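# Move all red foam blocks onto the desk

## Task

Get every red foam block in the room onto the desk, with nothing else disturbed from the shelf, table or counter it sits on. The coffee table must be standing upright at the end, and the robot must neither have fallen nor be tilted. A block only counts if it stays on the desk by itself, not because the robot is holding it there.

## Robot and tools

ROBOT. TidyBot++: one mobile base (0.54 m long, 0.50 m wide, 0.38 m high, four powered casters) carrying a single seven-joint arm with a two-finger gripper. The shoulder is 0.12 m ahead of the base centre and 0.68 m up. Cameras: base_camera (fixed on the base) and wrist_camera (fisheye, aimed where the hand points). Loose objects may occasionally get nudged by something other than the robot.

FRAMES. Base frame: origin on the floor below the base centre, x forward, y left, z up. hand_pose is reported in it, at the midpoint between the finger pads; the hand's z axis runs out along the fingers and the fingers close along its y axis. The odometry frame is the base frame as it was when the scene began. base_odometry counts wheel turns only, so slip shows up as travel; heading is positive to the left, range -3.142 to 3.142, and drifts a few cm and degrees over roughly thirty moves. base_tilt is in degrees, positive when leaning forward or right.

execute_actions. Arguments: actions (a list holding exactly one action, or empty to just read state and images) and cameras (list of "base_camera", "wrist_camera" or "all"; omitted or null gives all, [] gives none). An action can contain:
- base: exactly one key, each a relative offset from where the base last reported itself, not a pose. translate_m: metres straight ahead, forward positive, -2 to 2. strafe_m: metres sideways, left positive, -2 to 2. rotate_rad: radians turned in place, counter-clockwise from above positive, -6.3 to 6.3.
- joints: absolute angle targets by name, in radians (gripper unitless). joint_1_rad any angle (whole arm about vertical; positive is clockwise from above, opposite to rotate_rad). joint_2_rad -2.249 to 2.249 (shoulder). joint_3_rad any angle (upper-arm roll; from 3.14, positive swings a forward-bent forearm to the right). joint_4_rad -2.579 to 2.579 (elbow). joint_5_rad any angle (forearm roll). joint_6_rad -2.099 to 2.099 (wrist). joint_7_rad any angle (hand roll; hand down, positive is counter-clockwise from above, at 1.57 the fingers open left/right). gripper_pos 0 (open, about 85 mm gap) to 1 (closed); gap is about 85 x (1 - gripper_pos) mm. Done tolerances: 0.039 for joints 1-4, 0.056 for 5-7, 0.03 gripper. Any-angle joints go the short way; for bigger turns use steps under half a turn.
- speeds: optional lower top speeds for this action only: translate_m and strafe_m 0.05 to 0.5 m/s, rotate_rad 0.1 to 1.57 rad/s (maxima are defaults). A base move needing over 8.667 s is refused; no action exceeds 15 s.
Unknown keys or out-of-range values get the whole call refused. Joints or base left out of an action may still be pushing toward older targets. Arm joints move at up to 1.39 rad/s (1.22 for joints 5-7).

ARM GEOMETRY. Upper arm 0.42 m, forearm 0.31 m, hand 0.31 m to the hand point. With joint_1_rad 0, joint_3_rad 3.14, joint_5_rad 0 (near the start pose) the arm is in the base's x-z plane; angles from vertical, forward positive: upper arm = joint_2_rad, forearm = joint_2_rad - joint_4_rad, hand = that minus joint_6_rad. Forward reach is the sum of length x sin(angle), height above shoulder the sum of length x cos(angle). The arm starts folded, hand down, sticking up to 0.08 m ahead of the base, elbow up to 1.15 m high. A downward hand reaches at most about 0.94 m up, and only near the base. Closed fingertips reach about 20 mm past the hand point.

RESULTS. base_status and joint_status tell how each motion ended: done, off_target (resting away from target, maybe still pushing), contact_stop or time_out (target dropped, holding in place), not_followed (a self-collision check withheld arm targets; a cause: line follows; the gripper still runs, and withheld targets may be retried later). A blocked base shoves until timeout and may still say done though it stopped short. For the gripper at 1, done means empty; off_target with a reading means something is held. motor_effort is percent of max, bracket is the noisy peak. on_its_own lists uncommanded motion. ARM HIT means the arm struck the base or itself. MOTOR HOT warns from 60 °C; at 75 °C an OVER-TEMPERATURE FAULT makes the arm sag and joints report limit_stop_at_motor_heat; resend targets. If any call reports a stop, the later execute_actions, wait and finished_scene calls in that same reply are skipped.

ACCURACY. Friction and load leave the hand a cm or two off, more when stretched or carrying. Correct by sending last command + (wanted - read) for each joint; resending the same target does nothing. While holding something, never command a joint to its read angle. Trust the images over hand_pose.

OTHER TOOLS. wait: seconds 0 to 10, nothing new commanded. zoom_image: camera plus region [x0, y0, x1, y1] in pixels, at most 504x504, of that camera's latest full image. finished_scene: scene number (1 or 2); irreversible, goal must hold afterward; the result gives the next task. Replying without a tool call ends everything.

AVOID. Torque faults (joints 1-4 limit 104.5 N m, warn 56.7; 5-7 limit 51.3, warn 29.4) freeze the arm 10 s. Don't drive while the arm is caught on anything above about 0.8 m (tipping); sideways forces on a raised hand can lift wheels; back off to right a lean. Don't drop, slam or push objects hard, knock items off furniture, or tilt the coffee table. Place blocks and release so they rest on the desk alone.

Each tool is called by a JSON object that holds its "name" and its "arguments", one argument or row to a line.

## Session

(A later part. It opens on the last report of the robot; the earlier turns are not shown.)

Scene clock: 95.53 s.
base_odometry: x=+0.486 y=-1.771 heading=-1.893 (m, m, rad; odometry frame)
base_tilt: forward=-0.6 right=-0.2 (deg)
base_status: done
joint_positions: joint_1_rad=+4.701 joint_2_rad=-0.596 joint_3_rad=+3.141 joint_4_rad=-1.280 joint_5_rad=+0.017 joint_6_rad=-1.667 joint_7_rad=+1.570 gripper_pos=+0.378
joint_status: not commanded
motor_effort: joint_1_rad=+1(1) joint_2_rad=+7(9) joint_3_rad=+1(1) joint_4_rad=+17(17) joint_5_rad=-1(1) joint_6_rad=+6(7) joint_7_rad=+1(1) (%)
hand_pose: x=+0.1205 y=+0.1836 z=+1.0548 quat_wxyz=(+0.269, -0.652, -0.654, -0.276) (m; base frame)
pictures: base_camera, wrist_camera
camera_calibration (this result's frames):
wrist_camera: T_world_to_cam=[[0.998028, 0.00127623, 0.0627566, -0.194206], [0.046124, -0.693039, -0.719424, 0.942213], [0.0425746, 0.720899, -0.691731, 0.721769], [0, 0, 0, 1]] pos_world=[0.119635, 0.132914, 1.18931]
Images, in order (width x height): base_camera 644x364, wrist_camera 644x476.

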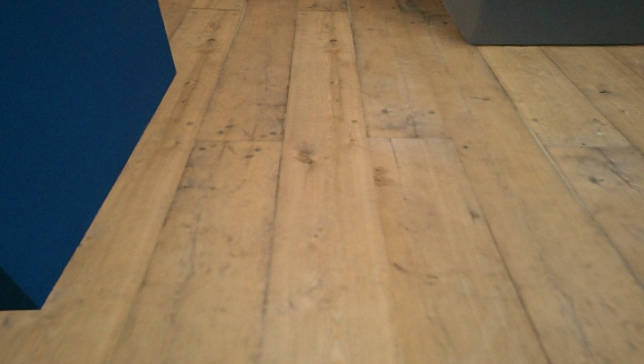

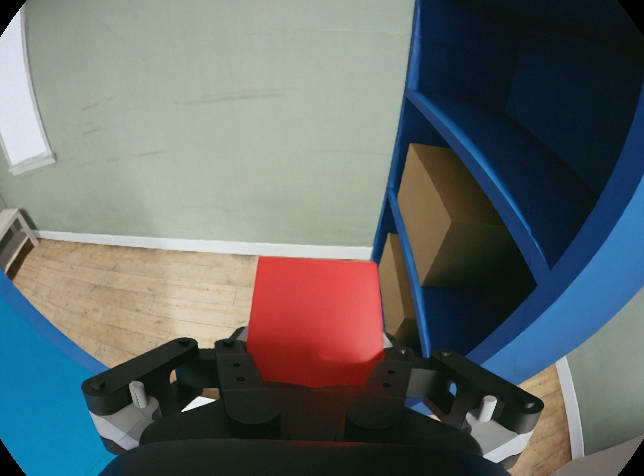

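{"name": "execute_actions", "arguments": {
  "actions": [
    {"base":{"strafe_m":0.72},"joints":{"joint_1_rad":3.13}}
  ],
  "cameras": []
}}

{"name": "execute_actions", "arguments": {
  "actions": [
    {"base":{"translate_m":-1.95}}
  ],
  "cameras": []
}}

{"name": "execute_actions", "arguments": {
  "actions": [
    {"base":{"strafe_m":-1.25}}
  ],
  "cameras": ["wrist_camera"]
}}

{"name": "execute_actions", "arguments": {
  "actions": [
    {"joints":{"joint_2_rad":0.6,"joint_4_rad":-0.9,"joint_6_rad":-0.92}}
  ],
  "cameras": ["wrist_camera"]
}}

Scene clock: 100.47 s.
base_odometry: x=+1.169 y=-1.999 heading=-1.892 (m, m, rad; odometry frame)
base_tilt: forward=-0.6 right=-0.2 (deg)
base_status: done
joint_positions: joint_1_rad=+3.145 joint_2_rad=-0.602 joint_3_rad=+3.141 joint_4_rad=-1.280 joint_5_rad=+0.017 joint_6_rad=-1.668 joint_7_rad=+1.570 gripper_pos=+0.378
joint_status: all done
motor_effort: joint_1_rad=+1(1) joint_2_rad=+7(10) joint_3_rad=+1(2) joint_4_rad=+16(17) joint_5_rad=-1(2) joint_6_rad=+6(6) joint_7_rad=+1(1) (%)
hand_pose: x=-0.0622 y=+0.0043 z=+1.0557 quat_wxyz=(+0.387, -0.005, -0.922, -0.008) (m; base frame)
pictures: none
No camera images: the call's "cameras" was empty. Leave "cameras" out to get every camera's image.

Scene clock: 105.73 s.
base_odometry: x=+1.786 y=-0.149 heading=-1.893 (m, m, rad; odometry frame)
base_tilt: forward=-0.6 right=-0.2 (deg)
base_status: done
joint_positions: joint_1_rad=+3.145 joint_2_rad=-0.596 joint_3_rad=+3.141 joint_4_rad=-1.281 joint_5_rad=+0.017 joint_6_rad=-1.669 joint_7_rad=+1.570 gripper_pos=+0.378
joint_status: not commanded
motor_effort: joint_1_rad=+1(1) joint_2_rad=+7(11) joint_3_rad=+1(1) joint_4_rad=+16(18) joint_5_rad=-1(1) joint_6_rad=+6(6) joint_7_rad=+2(1) (%)
hand_pose: x=-0.0640 y=+0.0043 z=+1.0539 quat_wxyz=(+0.384, -0.005, -0.923, -0.008) (m; base frame)
pictures: none
No camera images: the call's "cameras" was empty. Leave "cameras" out to get every camera's image.

Scene clock: 109.60 s.
base_odometry: x=+0.600 y=+0.247 heading=-1.893 (m, m, rad; odometry frame)
base_tilt: forward=-0.6 right=-0.2 (deg)
base_status: done
joint_positions: joint_1_rad=+3.145 joint_2_rad=-0.597 joint_3_rad=+3.142 joint_4_rad=-1.281 joint_5_rad=+0.017 joint_6_rad=-1.669 joint_7_rad=+1.570 gripper_pos=+0.378
joint_status: not commanded
motor_effort: joint_1_rad=+1(1) joint_2_rad=+6(7) joint_3_rad=+1(3) joint_4_rad=+17(17) joint_5_rad=-1(2) joint_6_rad=+6(6) joint_7_rad=+1(1) (%)
hand_pose: x=-0.0640 y=+0.0045 z=+1.0538 quat_wxyz=(+0.384, -0.006, -0.923, -0.008) (m; base frame)
pictures: wrist_camera
camera_calibration (this result's frames):
wrist_camera: T_world_to_cam=[[0.0138432, 0.997958, 0.0623572, -0.0767929], [0.695891, 0.0351664, -0.717286, 0.861951], [-0.718014, 0.0533234, -0.693983, 0.814786], [0, 0, 0, 1]] pos_world=[-0.0137327, 0.00287719, 1.1885]
Images, in order (width x height): wrist_camera 644x476.

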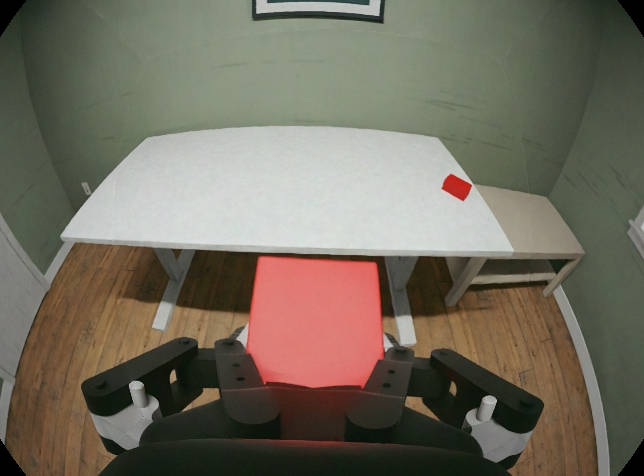

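Scene clock: 112.07 s.
base_odometry: x=+0.600 y=+0.247 heading=-1.893 (m, m, rad; odometry frame)
base_tilt: forward=-0.7 right=-0.2 (deg)
base_status: not commanded
joint_positions: joint_1_rad=+3.145 joint_2_rad=+0.604 joint_3_rad=+3.142 joint_4_rad=-0.929 joint_5_rad=+0.017 joint_6_rad=-0.957 joint_7_rad=+1.570 gripper_pos=+0.378
joint_status: all done
motor_effort: joint_1_rad=+1(1) joint_2_rad=-44(46) joint_3_rad=+0(1) joint_4_rad=+23(24) joint_5_rad=-1(1) joint_6_rad=+5(6) joint_7_rad=+1(1) (%)
hand_pose: x=-0.6227 y=+0.0052 z=+0.7920 quat_wxyz=(+0.319, +0.001, -0.948, -0.009) (m; base frame)
pictures: wrist_camera
camera_calibration (this result's frames):
wrist_camera: T_world_to_cam=[[-0.00577313, 0.997678, 0.0678632, -0.0700346], [0.787038, 0.046398, -0.615158, 1.03878], [-0.616878, 0.0498595, -0.785478, 0.367313], [0, 0, 0, 1]] pos_world=[-0.591376, 0.00336059, 0.932283]
Images, in order (width x height): wrist_camera 644x476.

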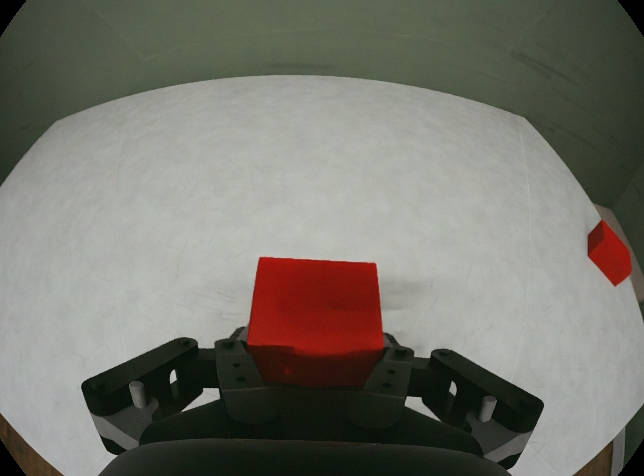

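{"name": "execute_actions", "arguments": {
  "actions": [
    {"joints":{"joint_2_rad":0.66,"joint_6_rad":-0.89}}
  ],
  "cameras": []
}}

{"name": "execute_actions", "arguments": {
  "actions": [
    {"joints":{"gripper_pos":0}}
  ],
  "cameras": []
}}

{"name": "execute_actions", "arguments": {
  "actions": [
    {"joints":{"joint_2_rad":0.4,"joint_6_rad":-1.3}}
  ]
}}

{"name": "finished_scene", "arguments": {
  "scene": 2
}}

Scene clock: 114.83 s.
base_odometry: x=+0.600 y=+0.247 heading=-1.893 (m, m, rad; odometry frame)
base_tilt: forward=-0.7 right=-0.2 (deg)
base_status: not commanded
joint_positions: joint_1_rad=+3.145 joint_2_rad=+0.663 joint_3_rad=+3.142 joint_4_rad=-0.924 joint_5_rad=+0.017 joint_6_rad=-0.927 joint_7_rad=+1.570 gripper_pos=+0.378
joint_status: all done
motor_effort: joint_1_rad=+1(1) joint_2_rad=-45(48) joint_3_rad=+0(0) joint_4_rad=+22(24) joint_5_rad=-1(0) joint_6_rad=+5(5) joint_7_rad=+1(2) (%)
hand_pose: x=-0.6370 y=+0.0052 z=+0.7566 quat_wxyz=(+0.309, +0.001, -0.951, -0.008) (m; base frame)
pictures: none
No camera images: the call's "cameras" was empty. Leave "cameras" out to get every camera's image.

Scene clock: 115.93 s.
base_odometry: x=+0.600 y=+0.247 heading=-1.893 (m, m, rad; odometry frame)
base_tilt: forward=-0.7 right=-0.2 (deg)
base_status: not commanded
joint_positions: joint_1_rad=+3.145 joint_2_rad=+0.663 joint_3_rad=+3.142 joint_4_rad=-0.924 joint_5_rad=+0.017 joint_6_rad=-0.927 joint_7_rad=+1.570 gripper_pos=+0.000
joint_status: all done
motor_effort: joint_1_rad=+1(1) joint_2_rad=-45(46) joint_3_rad=+0(0) joint_4_rad=+22(23) joint_5_rad=-1(0) joint_6_rad=+5(5) joint_7_rad=+2(2) (%)
hand_pose: x=-0.6370 y=+0.0052 z=+0.7566 quat_wxyz=(+0.309, +0.001, -0.951, -0.008) (m; base frame)
pictures: none
No camera images: the call's "cameras" was empty. Leave "cameras" out to get every camera's image.

Scene clock: 117.63 s.
base_odometry: x=+0.600 y=+0.247 heading=-1.893 (m, m, rad; odometry frame)
base_tilt: forward=-0.7 right=-0.2 (deg)
base_status: not commanded
joint_positions: joint_1_rad=+3.145 joint_2_rad=+0.396 joint_3_rad=+3.142 joint_4_rad=-0.916 joint_5_rad=+0.017 joint_6_rad=-1.266 joint_7_rad=+1.570 gripper_pos=+0.000
joint_status: all done
motor_effort: joint_1_rad=+1(1) joint_2_rad=-35(48) joint_3_rad=+0(0) joint_4_rad=+22(24) joint_5_rad=-1(1) joint_6_rad=+5(5) joint_7_rad=+2(1) (%)
hand_pose: x=-0.5135 y=+0.0056 z=+0.8870 quat_wxyz=(+0.278, -0.001, -0.961, -0.009) (m; base frame)
pictures: base_camera, wrist_camera
camera_calibration (this result's frames):
wrist_camera: T_world_to_cam=[[-0.00643618, 0.99778, 0.0662858, -0.0751921], [0.83788, 0.0415623, -0.544269, 0.974547], [-0.545816, 0.0520365, -0.836288, 0.590861], [0, 0, 0, 1]] pos_world=[-0.494537, 0.00377435, 1.02953]
Images, in order (width x height): base_camera 644x364, wrist_camera 644x476.

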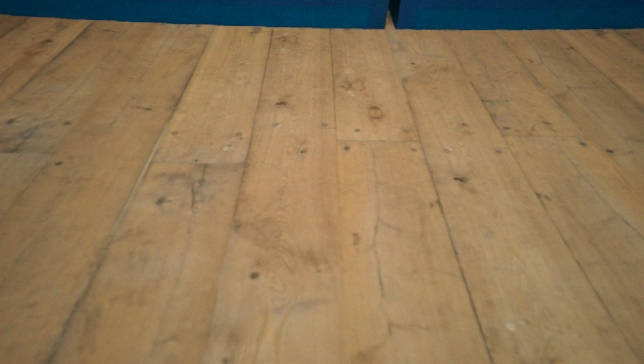

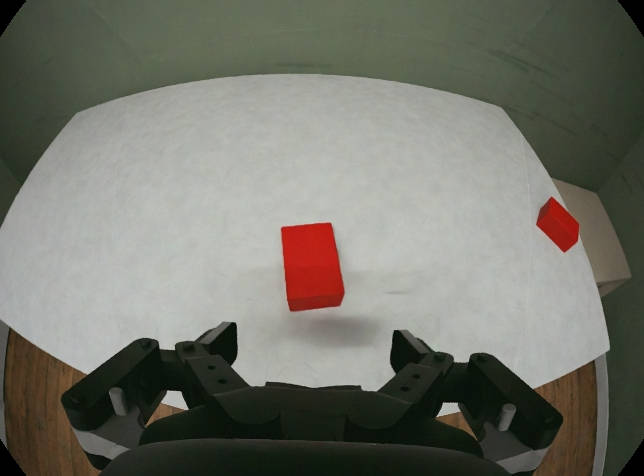

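The scene is finished: the task was done.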